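## Task

Carry plate C61 into the nest called OUT so that it lies level within the nest's locating features and its well A1 is at the nest corner labelled A1. Plates C15, C51, C16 and C11 must be left exactly as they were at the start. The result must stay in place without the robot holding it, and at the end the gripper must have released the plate and moved away from it.

## Robot and tools

ROBOT. One four-axis SCARA-type arm (joints: lift, shoulder, elbow, wrist yaw) carrying a two-finger parallel gripper that is always level. It can translate and spin about vertical, never tilt. The commanded point, end_effector_position, sits midway between the two rubber pads, roughly 2 to 3 cm behind the fingertips. The fingers extend along the gripper's +x axis and close along its y axis. Plates can only be told apart by their ID labels; well A1 is at each plate's clipped corner.

FRAMES. The scene frame has its origin on the table top beneath the arm's base, +z upward, and +y to the left when facing along +x. Motion commands, however, are written in the gripper's own axes (x forward along the fingers, y sideways, z up), with rz a turn about the gripper's z axis, positive from +x toward +y.

ROW FORMAT. Every motion row is 5 numbers, each in [-1, 1]: dx, dy, dz, rz, opening. dx, dy, dz, rz are an offset, not a pose: they are measured from the gripper's measured pose when the action begins, in gripper axes. Scale: 1.0 equals 0.6 m for dx/dy/dz and 180 degrees for rz. opening is absolute: +1 is fully open (0.140 m), -1 is closed (pads still 0.066 m apart). Closing fully from open needs at least about 0.6 s.

execute_actions(actions). actions is a list of actions; each action is a list of 0 to 15 rows; each row is applied for one control step of 1/30 s, and a short action repeats its final row until 15 steps (0.5 s) have passed. All rows of one action are offsets from that action's starting measured pose, not chained from the previous row. For the first action in a call the start is the last pose reported in this scene. An empty list only returns the current state and images. On every control step the target is clipped to within 70 mm and 16 degrees of the measured pose, and after the action the arm continues at most to the last clipped pose, so a large offset takes several actions; send the remainder next time.

move(target, speed, blocking). target is one row as above, offset from the pose in this scene's most recent result that shows one. The gripper follows a straight path toward it; speed is the path's top speed in m/s, 0.002 to 0.5 (default 0.25), with rotation capped at twice that value in rad/s. A path lasts 0.5 to 10 s; if longer it halts early. Rotation takes the shorter direction. The path ignores obstacles, the hand lags and can exceed the speed, especially with the arm stretched out. The opening is applied when the move starts. The reply adds a 'move:' line giving the outcome (done = settled near target; off_target, moving, held, fault, etc.), any limits that acted (paced = pose clipped; held = a check blocked steps, after which motion may speed up sharply) and the remaining distance. blocking=false returns after 0.5 s while the arm keeps going; you must call wait or stop before any further execute_actions or move.

wait(seconds): 0 to 10; lets time pass with the last command held, returning early if a running move ends. stop(): brakes a running move (needs stopping distance; fingers keep moving). zoom_image(camera, region): camera is cam_high, cam_low or cam_wrist; region is [x0, y0, x1, y1] in pixels from the top-left, at most 504 by 504. finished_scene(scene): ends the current scene (give its number) irreversibly and reports success; replying without any tool call ends everything.

RESULTS. The state line reports end_effector_position (m) and end_effector_quat_wxyz in the scene frame; it can be slightly wrong, more so far from the base. Joint positions lists lift (m, 0 to 0.550), shoulder (-2.000 to 2.000 rad), elbow (-2.800 to 2.800 rad), wrist yaw (-12.566 to 12.566 rad) and the pad gap (m). Keep the elbow at least 0.4 rad away from 0, or the arm may fold and fault. 'Hand target' is the pose the controller is currently driving toward. 'pose unreachable' means a clearance check altered or blocked a command. Action results include step-by-step positions; HELD marks steps partly held back. grip_measured gives finger opening on the command scale (readings may be off by about 1 mm, constant within a scene). To grasp, command about 0.04 below grip_measured for a firm hold, less for a lighter one. Pads push up to roughly 18 N each; a quick close can squeeze harder.

LOADS AND FAULTS. Load limits: lift 52.2 N, shoulder 7.83 N m, elbow 3.91 N m, wrist yaw 1.3 N m, including a carried object's weight. Hitting one freezes the arm for 10 s and drops the rest of the call. Carrying load warms the motors; a MOTOR HOT line appears at 85 °C and at 100 °C an OVER-TEMPERATURE FAULT brakes the arm until cool. Joints decelerate together; a reversing command makes them stop together, and after a big move the arm may not yet be at target.

CAMERAS. cam_high, cam_low and cam_wrist, each 896x504, with intrinsic and extrinsic calibration provided (the wrist camera's pose derived from joint readings); actual cameras may deviate by a couple of degrees and millimetres.

CAUTIONS. Never push or knock anything off the table. Avoid dropping, slamming, striking or pressing hard: faster contact hits harder, and a target set further beyond the contact point pushes harder. Because offsets start from the measured pose, repeating a small offset into something rigid does not add force, but into something yielding it drives further. A held plate may occasionally get a brief tug. Release the plate and lift clear before ending.

Each tool is called after "Emit:" by a JSON object that holds its "api" and its "payload", one argument or row to a line.

## Session

Emit:
{"api": "execute_actions", "payload": {
  "actions": []
}}

Scene clock: 0.00 s.
end_effector_position=(+0.3660, -0.3331, +0.1193) grip_measured=+1.00 end_effector_quat_wxyz=(+0.219, +0.000, +0.000, +0.976)
Joint positions: [ 0.114 -0.67   2.662  0.708  0.14 ]
Motor temperatures (°C, as the motors report them): [31 25 26 28]
Hand target: +0.366, -0.333, +0.119; +0.219, +0.000, +0.000, +0.976

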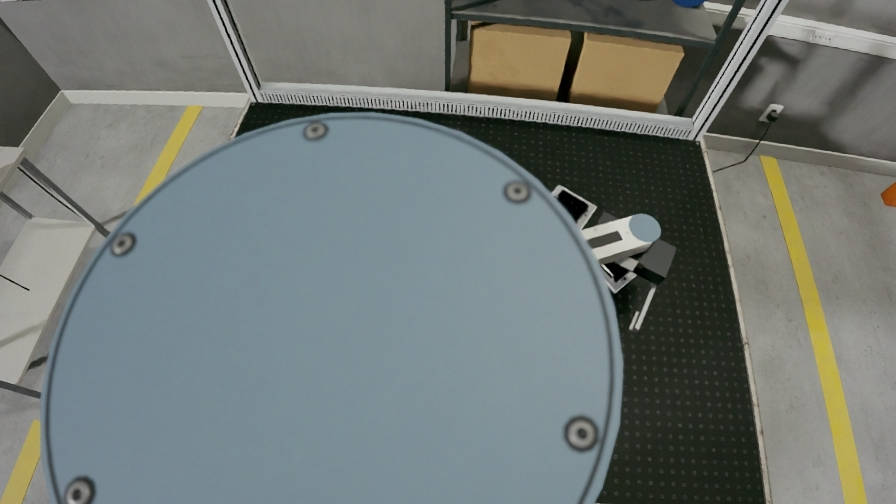

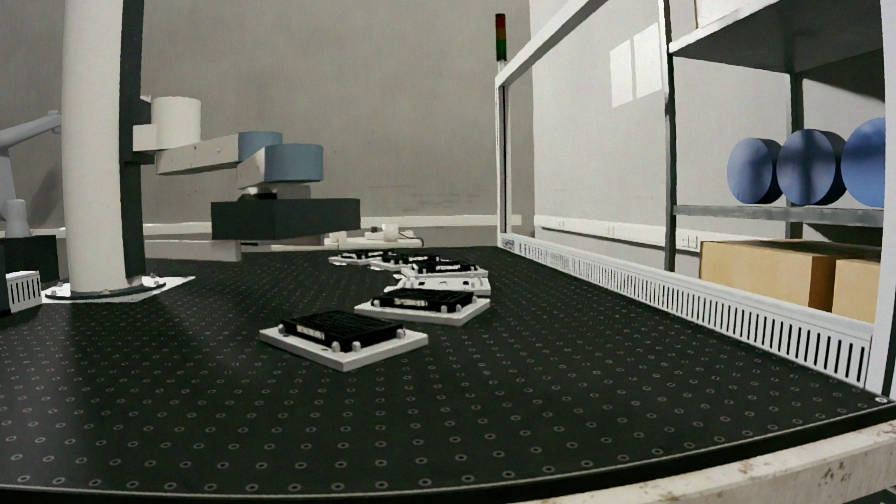

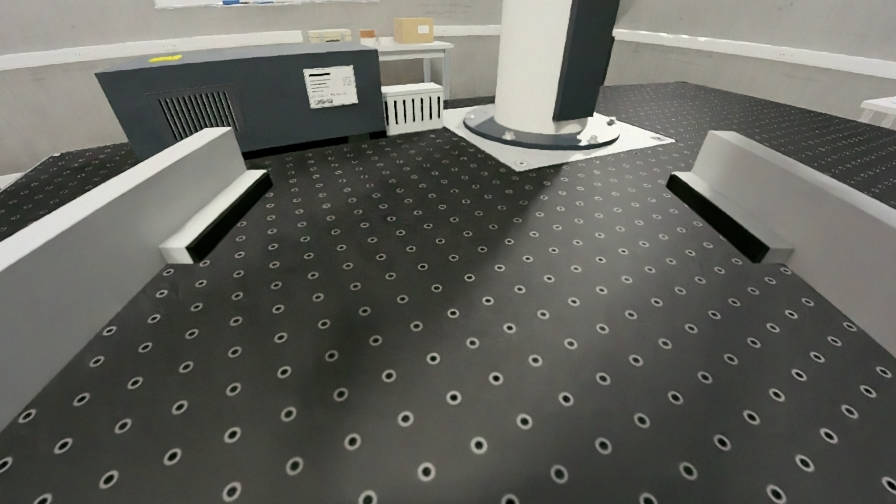

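Emit:
{"api": "zoom_image", "payload": {
  "camera": "cam_low",
  "region": [250, 220, 510, 380]
}}

Emit:
{"api": "move", "payload": {
  "target": [0,0,0.2,-0.6,1],
  "speed": 0.5
}}

Region (250, 220, 510, 380) of cam_low's 896x504 image, scaled by 1.938, with more detail than that image has; it fills the top 310 rows of this view, and the rest is white.

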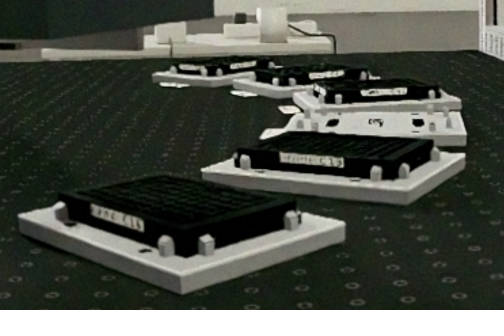

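Scene clock: 3.23 s.
end_effector_position=(+0.3641, -0.3305, +0.2393) grip_measured=+1.00 end_effector_quat_wxyz=(+0.318, +0.000, +0.000, +0.948)
Joint positions: [ 0.234 -0.786  2.8    0.48   0.14 ]
Motor temperatures (°C, as the motors report them): [31 25 26 28]
Hand target: +0.364, -0.331, +0.239; +0.318, +0.000, +0.000, +0.948
Off the commanded pose: 0.003 m, 96 deg; orientation clipped at the last step of the last action.
joint sent to its limit — the command would take joint 3 (elbow) past its upper limit, so that joint was sent only as far as its limit.
move: off_target; limits=paced
camera_calibration (this result's frames):
cam_wrist: T_world_to_cam=[[0.604136, 0.796869, 0.00429647, 0.0506211], [0.481741, -0.36092, -0.798538, -0.116074], [-0.634779, 0.484495, -0.60193, 0.630986], [0, 0, 0, 1]] pos_world=[0.425872, -0.387942, 0.286902]

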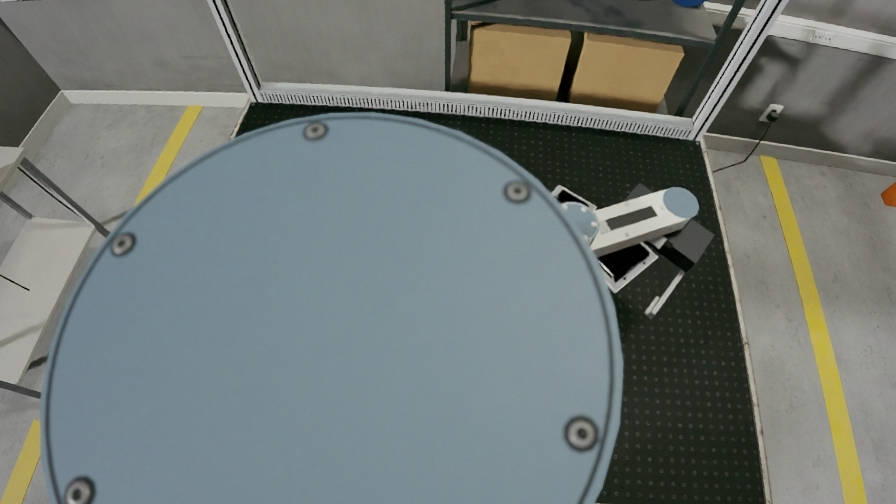

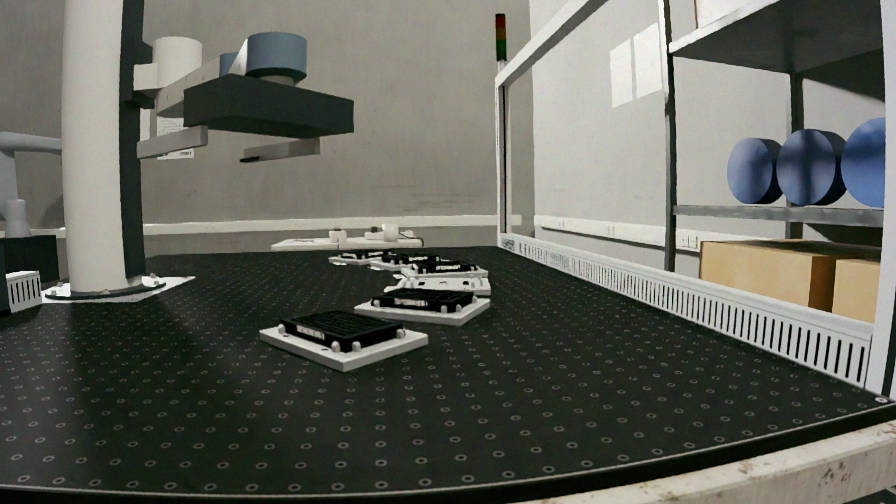

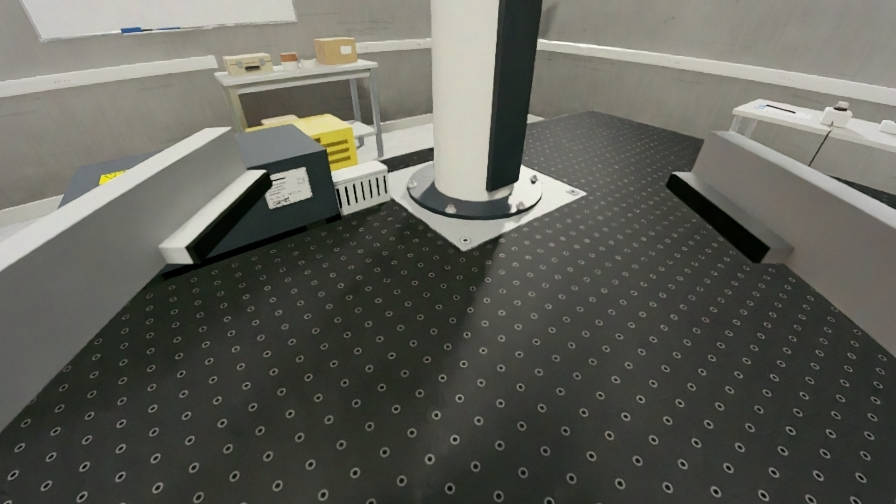

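Emit:
{"api": "move", "payload": {
  "target": [0,0,0,0.9,1],
  "speed": 0.5
}}

Emit:
{"api": "move", "payload": {
  "target": [0,0,0,0.55,1],
  "speed": 0.5
}}

Scene clock: 9.37 s.
end_effector_position=(+0.3641, -0.3305, +0.2393) grip_measured=+1.00 end_effector_quat_wxyz=(+0.886, -0.000, -0.000, -0.463)
Joint positions: [ 0.234 -0.157  0.955  4.522  0.14 ]
Motor temperatures (°C, as the motors report them): [31 25 26 28]
Hand target: +0.364, -0.330, +0.239; +0.887, -0.000, -0.000, -0.463
Off the commanded pose: 0.000 m, 0 deg.
move: done
camera_calibration (this result's frames):
cam_wrist: T_world_to_cam=[[-0.821118, -0.570742, 0.00429647, 0.117522], [-0.34637, 0.492306, -0.798538, 0.46743], [0.453643, -0.657182, -0.60193, -0.14266], [0, 0, 0, 1]] pos_world=[0.32312, -0.256797, 0.286884]

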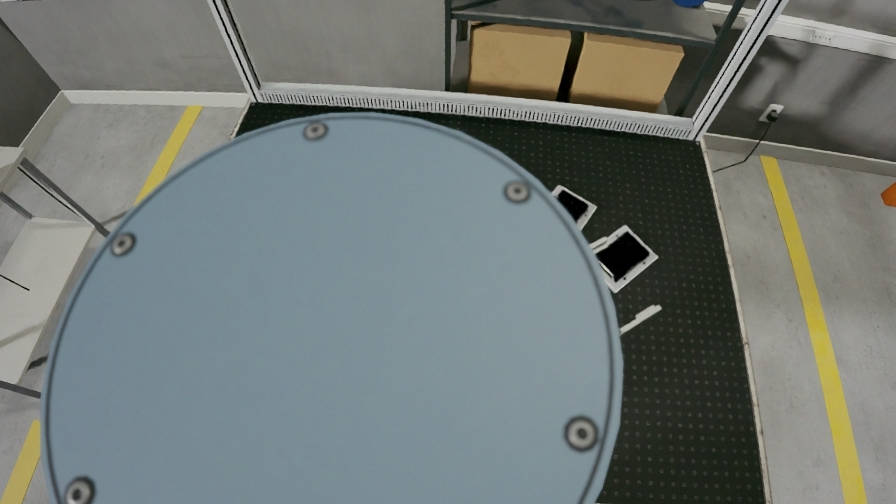

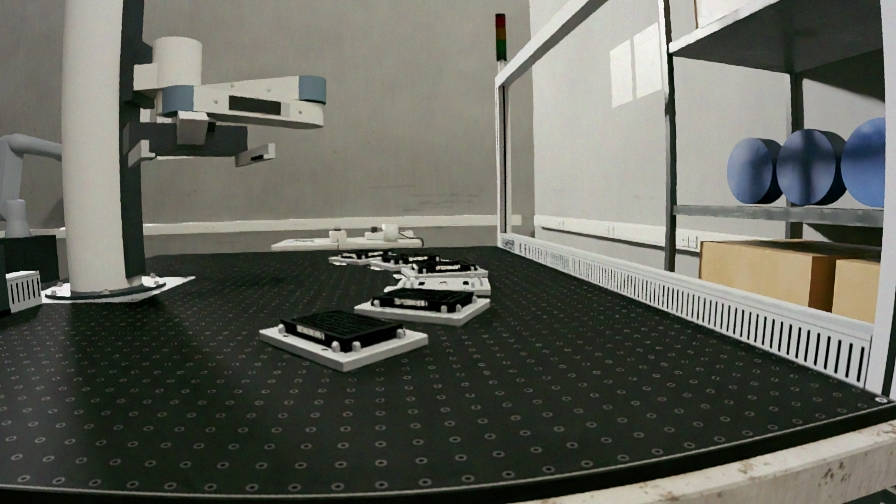

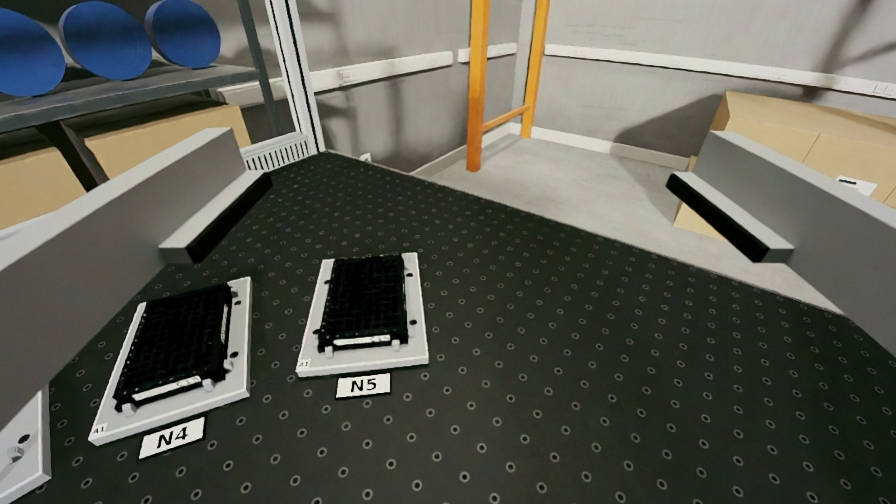

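Scene clock: 11.50 s.
end_effector_position=(+0.3641, -0.3305, +0.2393) grip_measured=+1.00 end_effector_quat_wxyz=(+0.928, -0.000, -0.000, +0.374)
Joint positions: [ 0.234 -0.841  1.989  5.901  0.14 ]
Motor temperatures (°C, as the motors report them): [31 25 26 28]
Hand target: +0.364, -0.330, +0.239; +0.928, -0.000, -0.000, +0.373
Off the commanded pose: 0.000 m, 0 deg.
move: done
camera_calibration (this result's frames):
cam_wrist: T_world_to_cam=[[0.692399, -0.721502, 0.00429647, -0.483279], [-0.431926, -0.419258, -0.798538, 0.197307], [0.577948, 0.551051, -0.60193, 0.211432], [0, 0, 0, 1]] pos_world=[0.297648, -0.382474, 0.286901]

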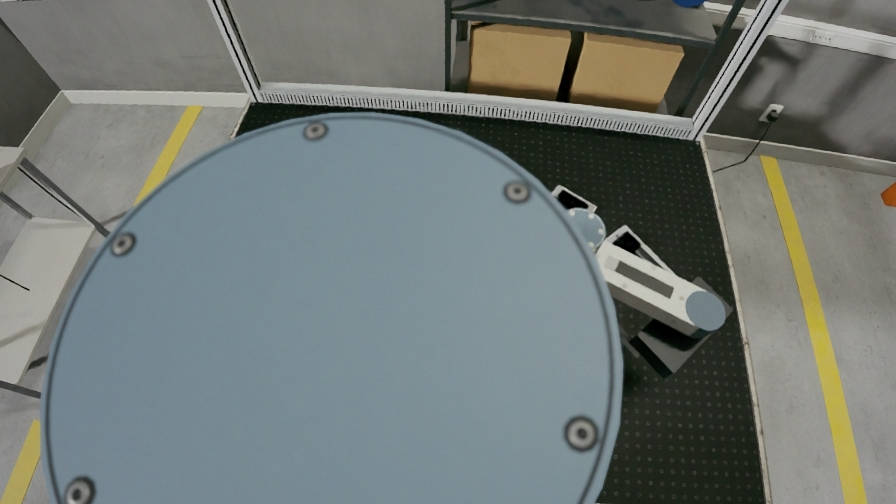

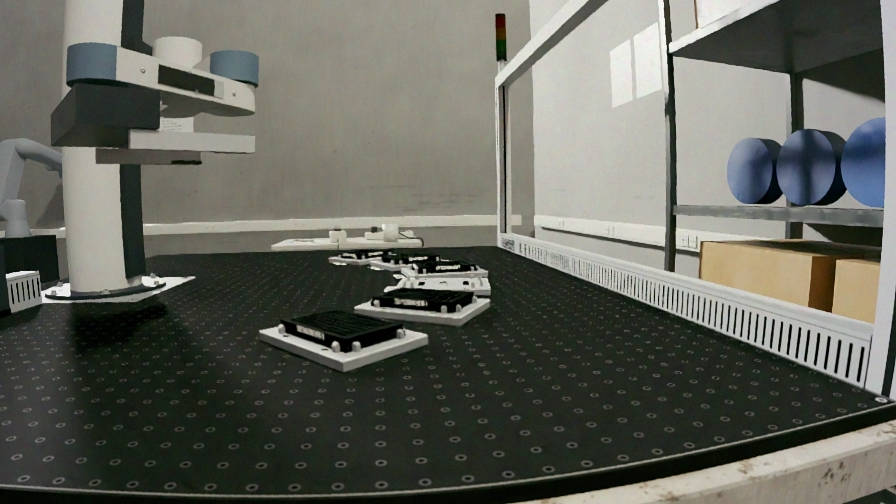

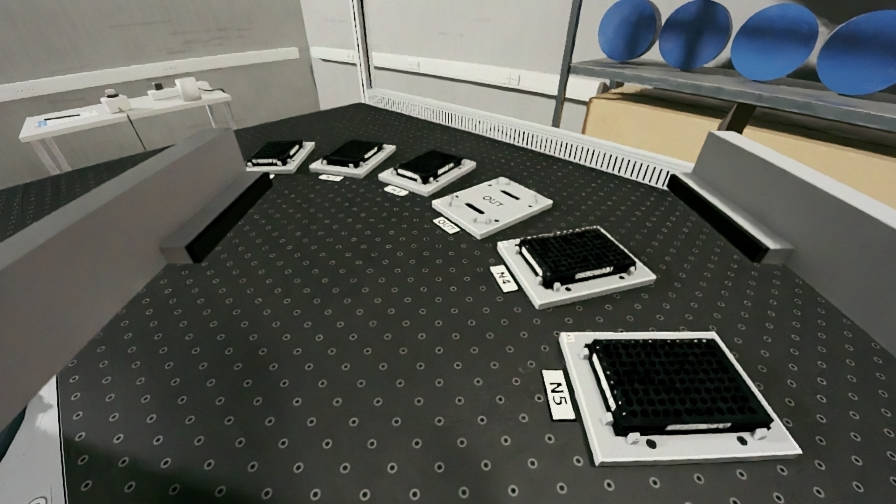

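Emit:
{"api": "zoom_image", "payload": {
  "camera": "cam_wrist",
  "region": [430, 170, 810, 470]
}}

Emit:
{"api": "zoom_image", "payload": {
  "camera": "cam_wrist",
  "region": [240, 130, 490, 210]
}}

Region (430, 170, 810, 470) of cam_wrist's 896x504 image, scaled by 1.326, with more detail than that image has; it fills the top 398 rows of this view, and the rest is white.

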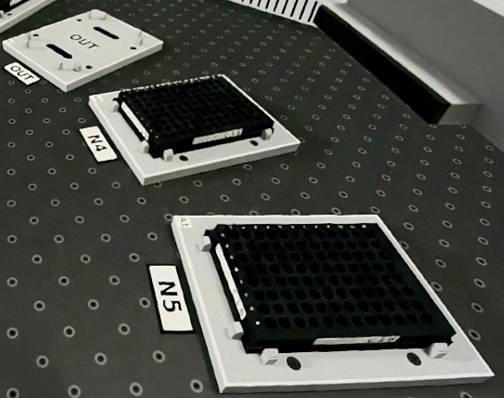

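Region (240, 130, 490, 210) of cam_wrist's 896x504 image, scaled by 2.016, with more detail than that image has; it fills the top 161 rows of this view, and the rest is white.

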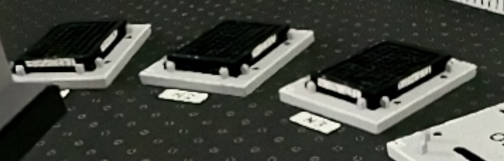

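Emit:
{"api": "move", "payload": {
  "target": [0.372,0.06,-0.2,-0.4,1],
  "speed": 0.5
}}

Emit:
{"api": "zoom_image", "payload": {
  "camera": "cam_wrist",
  "region": [392, 120, 896, 400]
}}

Emit:
{"api": "zoom_image", "payload": {
  "camera": "cam_wrist",
  "region": [100, 120, 604, 400]
}}

Scene clock: 16.50 s.
end_effector_position=(+0.5003, -0.1497, +0.1193) grip_measured=+1.00 end_effector_quat_wxyz=(+0.970, -0.000, -0.000, -0.243)
Joint positions: [0.114 0.582 0.854 4.356 0.14 ]
Motor temperatures (°C, as the motors report them): [31 25 26 28]
Hand target: +0.500, -0.150, +0.119; +0.970, -0.000, -0.000, -0.243
Off the commanded pose: 0.000 m, 0 deg.
move: done
camera_calibration (this result's frames):
cam_wrist: T_world_to_cam=[[-0.471705, -0.881746, 0.00429647, 0.111704], [-0.532377, 0.280914, -0.798538, 0.391173], [0.7029, -0.378962, -0.60193, -0.240928], [0, 0, 0, 1]] pos_world=[0.430291, -0.102693, 0.166865]

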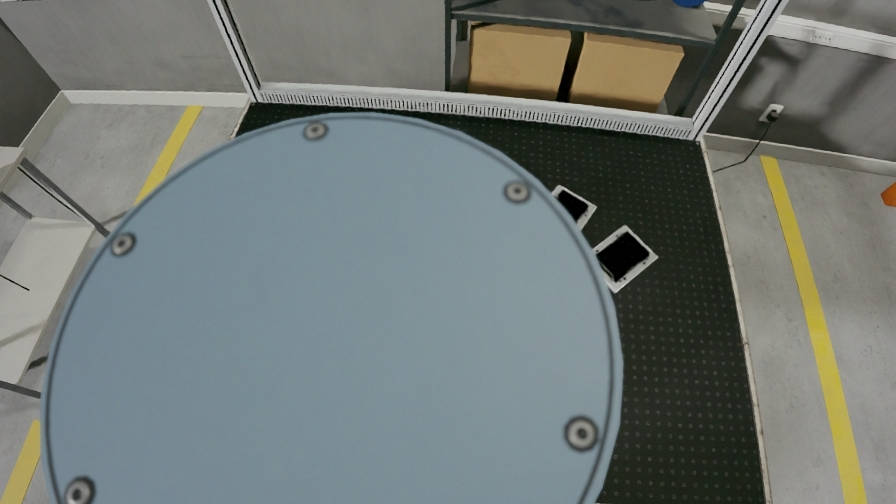

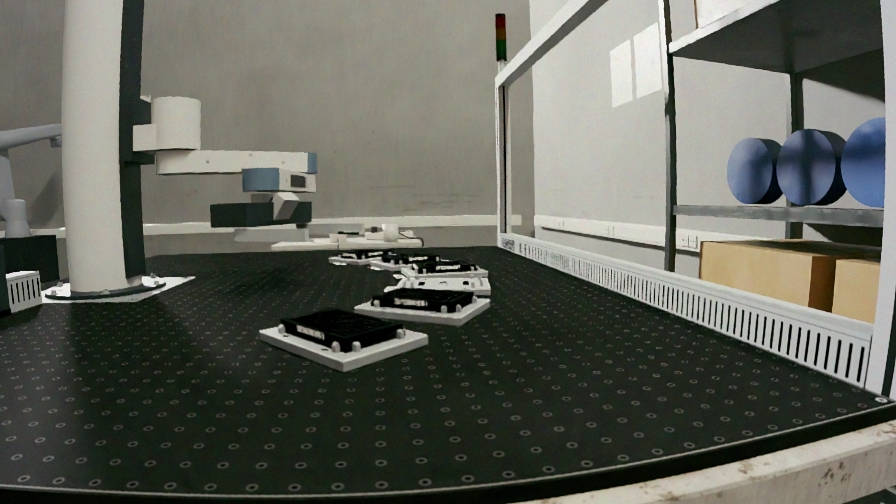

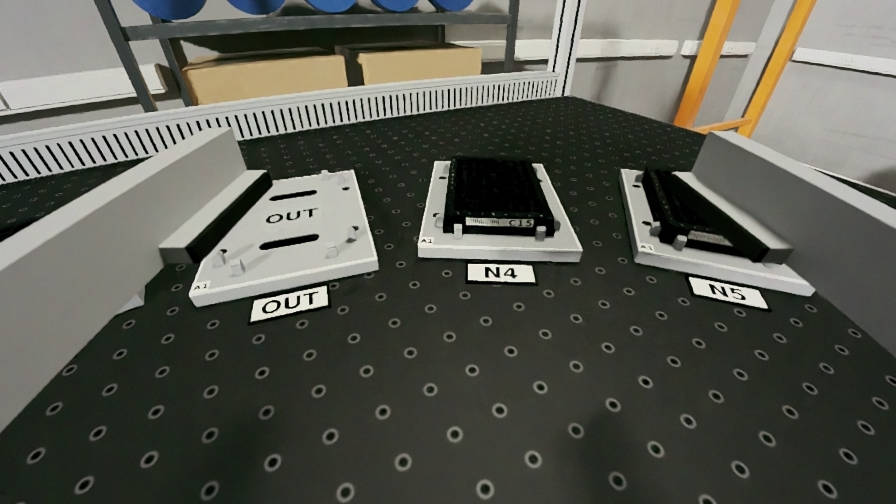

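Region (392, 120, 896, 400) of cam_wrist's 896x504 image, scaled by 1.000.

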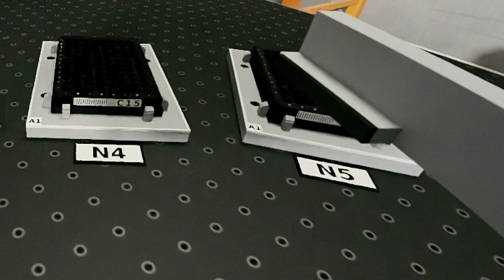

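Region (100, 120, 604, 400) of cam_wrist's 896x504 image, scaled by 1.000.

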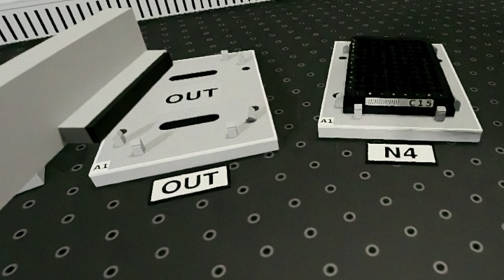

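Emit:
{"api": "move", "payload": {
  "target": [-0.235,0.44,0.1,0.33,1],
  "speed": 0.5
}}

Emit:
{"api": "zoom_image", "payload": {
  "camera": "cam_wrist",
  "region": [450, 150, 850, 400]
}}

Emit:
{"api": "zoom_image", "payload": {
  "camera": "cam_wrist",
  "region": [150, 150, 550, 400]
}}

Scene clock: 19.67 s.
end_effector_position=(+0.5003, +0.1498, +0.1793) grip_measured=+1.00 end_effector_quat_wxyz=(+0.963, -0.000, -0.000, +0.270)
Joint positions: [0.174 1.333 0.859 4.638 0.14 ]
Motor temperatures (°C, as the motors report them): [31 25 26 28]
Hand target: +0.500, +0.150, +0.179; +0.963, -0.000, -0.000, +0.270
Off the commanded pose: 0.000 m, 0 deg.
move: done
camera_calibration (this result's frames):
cam_wrist: T_world_to_cam=[[0.519341, -0.854556, 0.00429647, -0.124349], [-0.51261, -0.315544, -0.798538, 0.434403], [0.683751, 0.412511, -0.60193, -0.200213], [0, 0, 0, 1]] pos_world=[0.424156, 0.1134, 0.226907]

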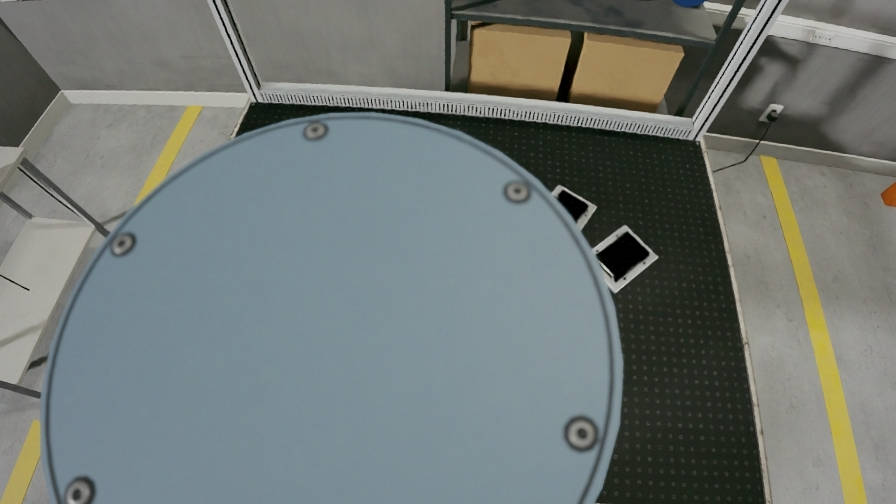

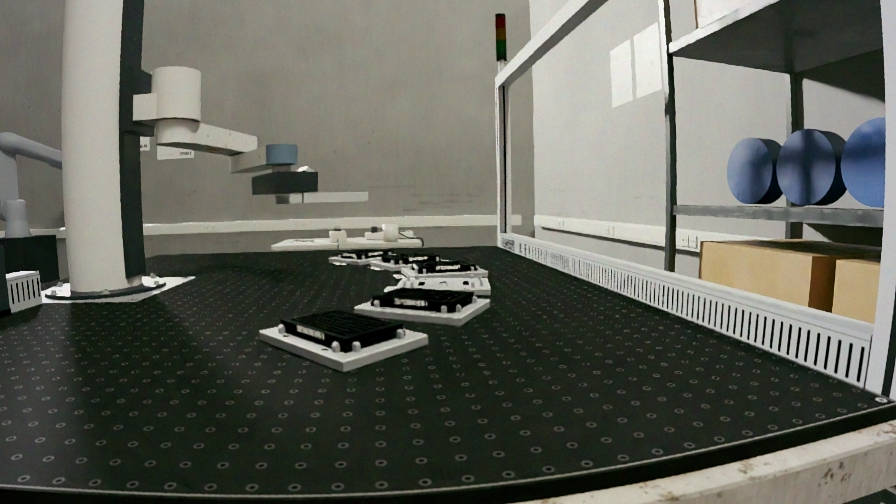

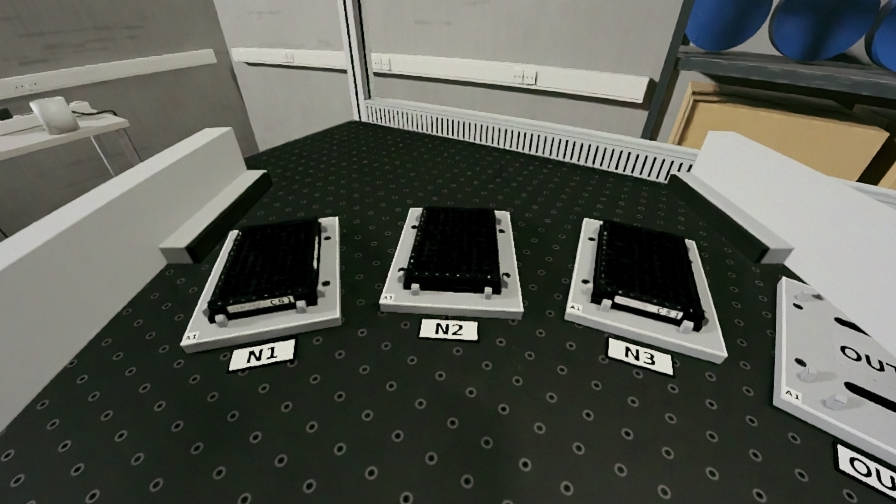

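Region (450, 150, 850, 400) of cam_wrist's 896x504 image, scaled by 1.260, with more detail than that image has; it fills the top 315 rows of this view, and the rest is white.

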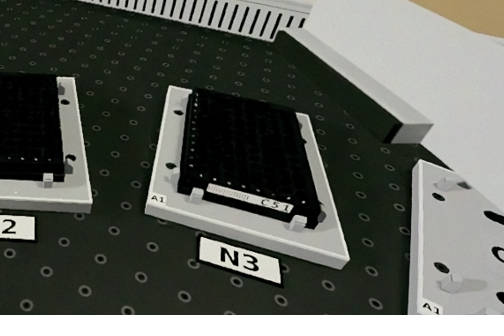

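Region (150, 150, 550, 400) of cam_wrist's 896x504 image, scaled by 1.260, with more detail than that image has; it fills the top 315 rows of this view, and the rest is white.

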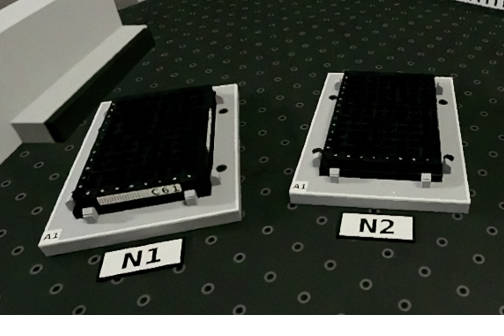

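Emit:
{"api": "move", "payload": {
  "target": [0.119,0.302,-0.15,0.101,0.2],
  "speed": 0.5
}}

Scene clock: 22.00 s.
end_effector_position=(+0.4669, +0.3418, +0.0893) grip_measured=+0.20 end_effector_quat_wxyz=(+0.908, -0.000, -0.000, +0.419)
Joint positions: [0.084 1.696 1.267 4.185 0.11 ]
Motor temperatures (°C, as the motors report them): [31 25 26 28]
Hand target: +0.467, +0.342, +0.089; +0.908, -0.000, -0.000, +0.419
Off the commanded pose: 0.000 m, 0 deg.
move: done; limits=paced
camera_calibration (this result's frames):
cam_wrist: T_world_to_cam=[[0.76035, -0.649499, 0.00429647, -0.125169], [-0.388351, -0.459914, -0.798538, 0.397344], [0.520626, 0.6055, -0.60193, -0.300646], [0, 0, 0, 1]] pos_world=[0.406006, 0.283488, 0.136864]

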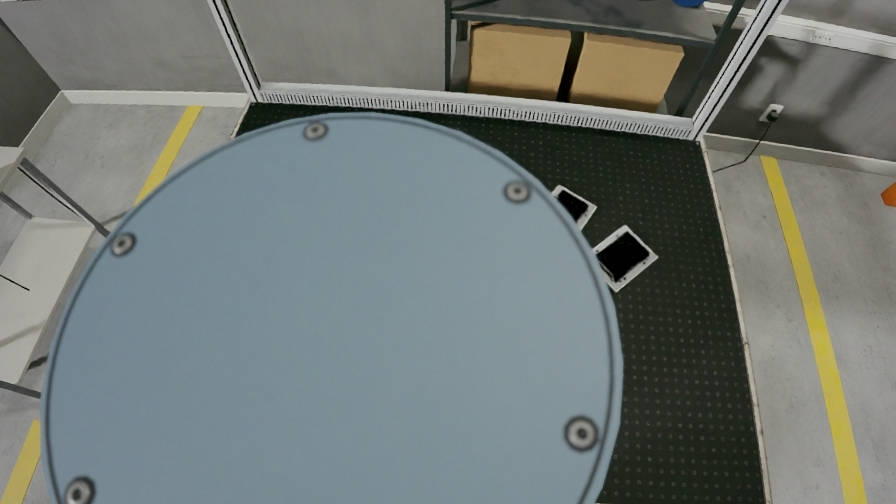

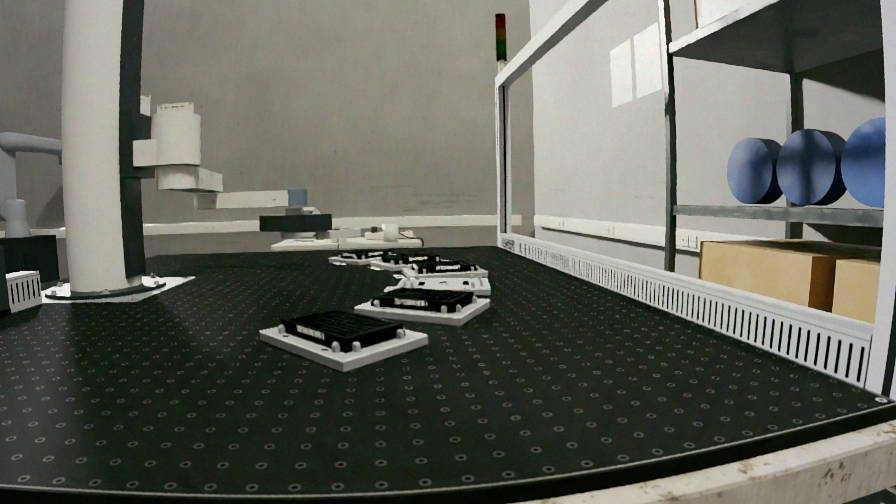

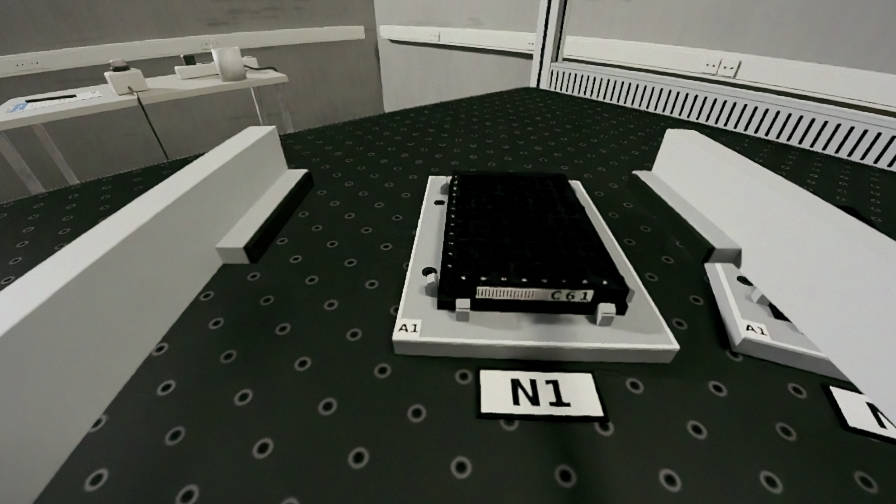

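Emit:
{"api": "move", "payload": {
  "target": [0.16,-0.06,-0.05,-0.017,0.2]
}}

Scene clock: 24.50 s.
end_effector_position=(+0.5567, +0.3914, +0.0593) grip_measured=+0.20 end_effector_quat_wxyz=(+0.919, -0.000, -0.000, +0.395)
Joint positions: [0.054 1.407 1.792 3.896 0.11 ]
Motor temperatures (°C, as the motors report them): [31 25 26 28]
Hand target: +0.557, +0.391, +0.059; +0.919, -0.000, -0.000, +0.395
Off the commanded pose: 0.000 m, 0 deg.
move: done
camera_calibration (this result's frames):
cam_wrist: T_world_to_cam=[[0.724608, -0.689148, 0.00429647, -0.125644], [-0.41234, -0.438536, -0.798538, 0.436004], [0.552195, 0.576855, -0.60193, -0.401847], [0, 0, 0, 1]] pos_world=[0.492722, 0.336423, 0.106822]

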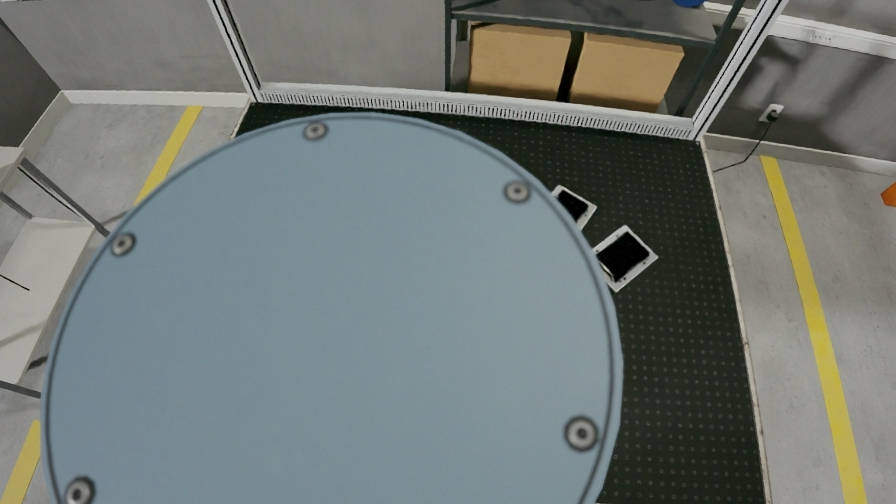

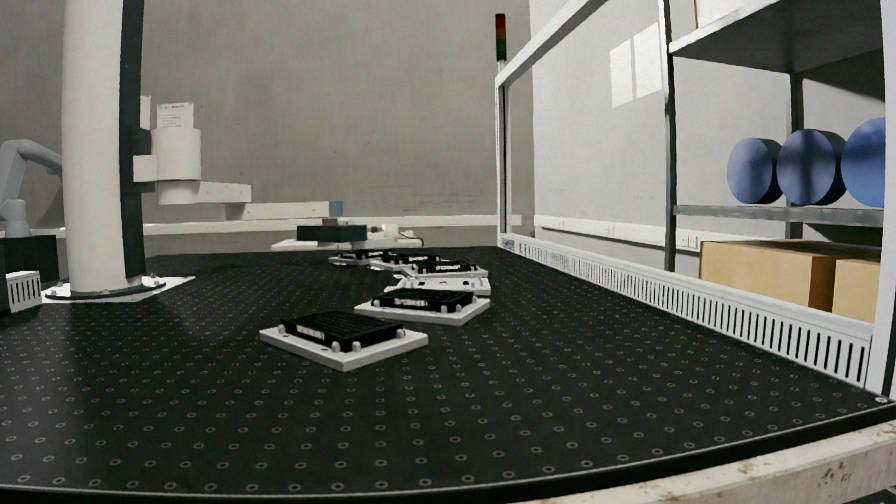

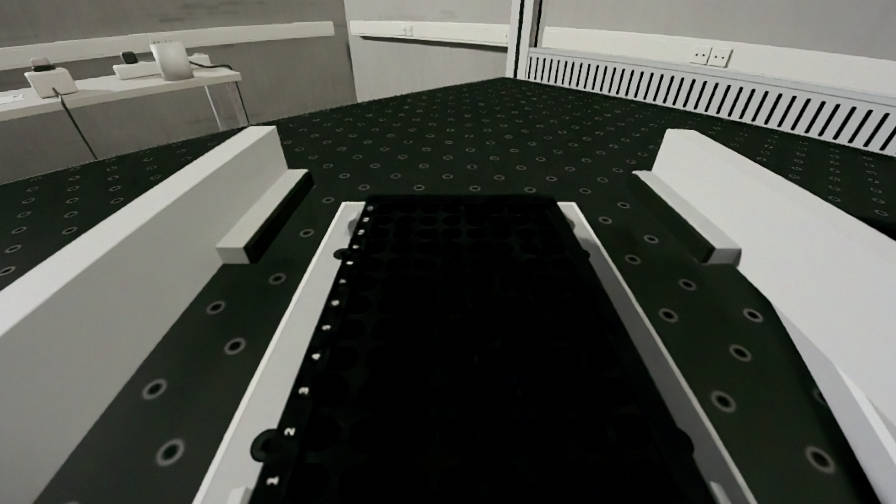

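Emit:
{"api": "move", "payload": {
  "target": [0,0.005,-0.05,0,0.2],
  "speed": 0.05
}}

Emit:
{"api": "zoom_image", "payload": {
  "camera": "cam_low",
  "region": [280, 230, 440, 290]
}}

Scene clock: 27.10 s.
end_effector_position=(+0.5545, +0.3935, +0.0292) grip_measured=+0.20 end_effector_quat_wxyz=(+0.919, -0.000, -0.000, +0.395)
Joint positions: [0.024 1.414 1.791 3.889 0.11 ]
Motor temperatures (°C, as the motors report them): [31 25 26 28]
Hand target: +0.555, +0.393, +0.029; +0.919, -0.000, -0.000, +0.395
Off the commanded pose: 0.000 m, 0 deg.
move: done
camera_calibration (this result's frames):
cam_wrist: T_world_to_cam=[[0.724744, -0.689005, 0.00429647, -0.122648], [-0.412253, -0.438617, -0.798538, 0.412019], [0.552081, 0.576964, -0.60193, -0.419918], [0, 0, 0, 1]] pos_world=[0.490573, 0.338491, 0.0767786]

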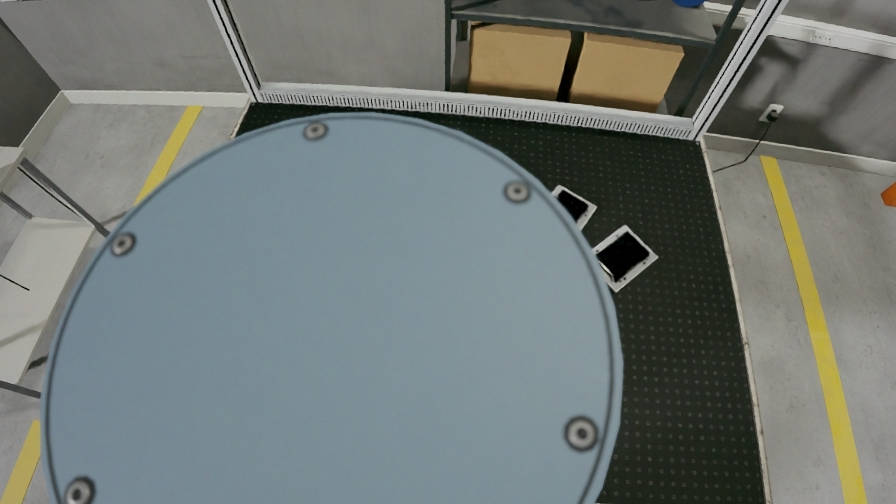

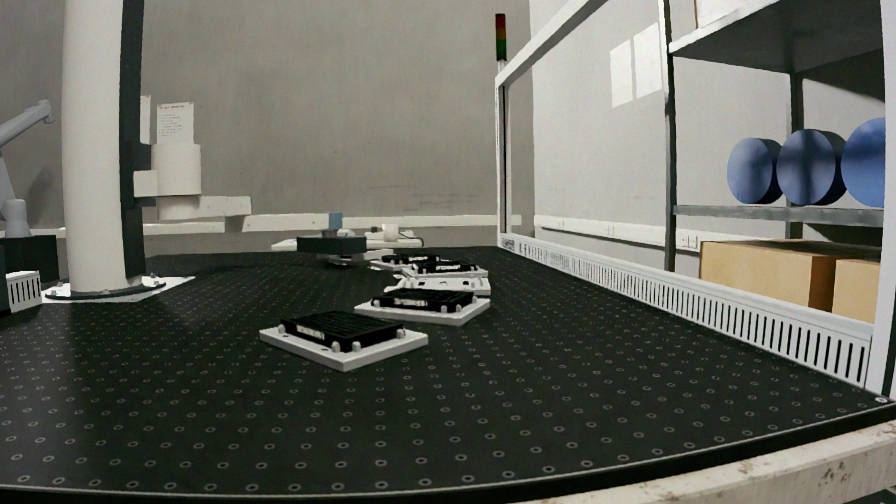

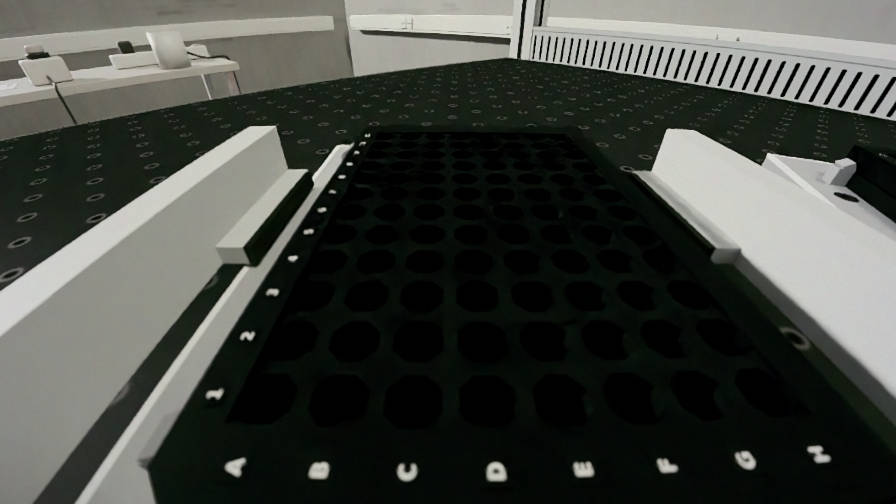

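Region (280, 230, 440, 290) of cam_low's 896x504 image, scaled by 3.150, with more detail than that image has; it fills the top 189 rows of this view, and the rest is white.

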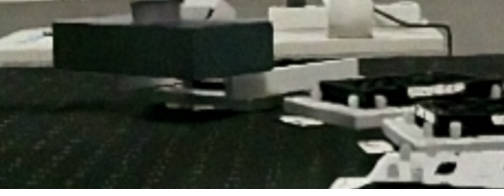

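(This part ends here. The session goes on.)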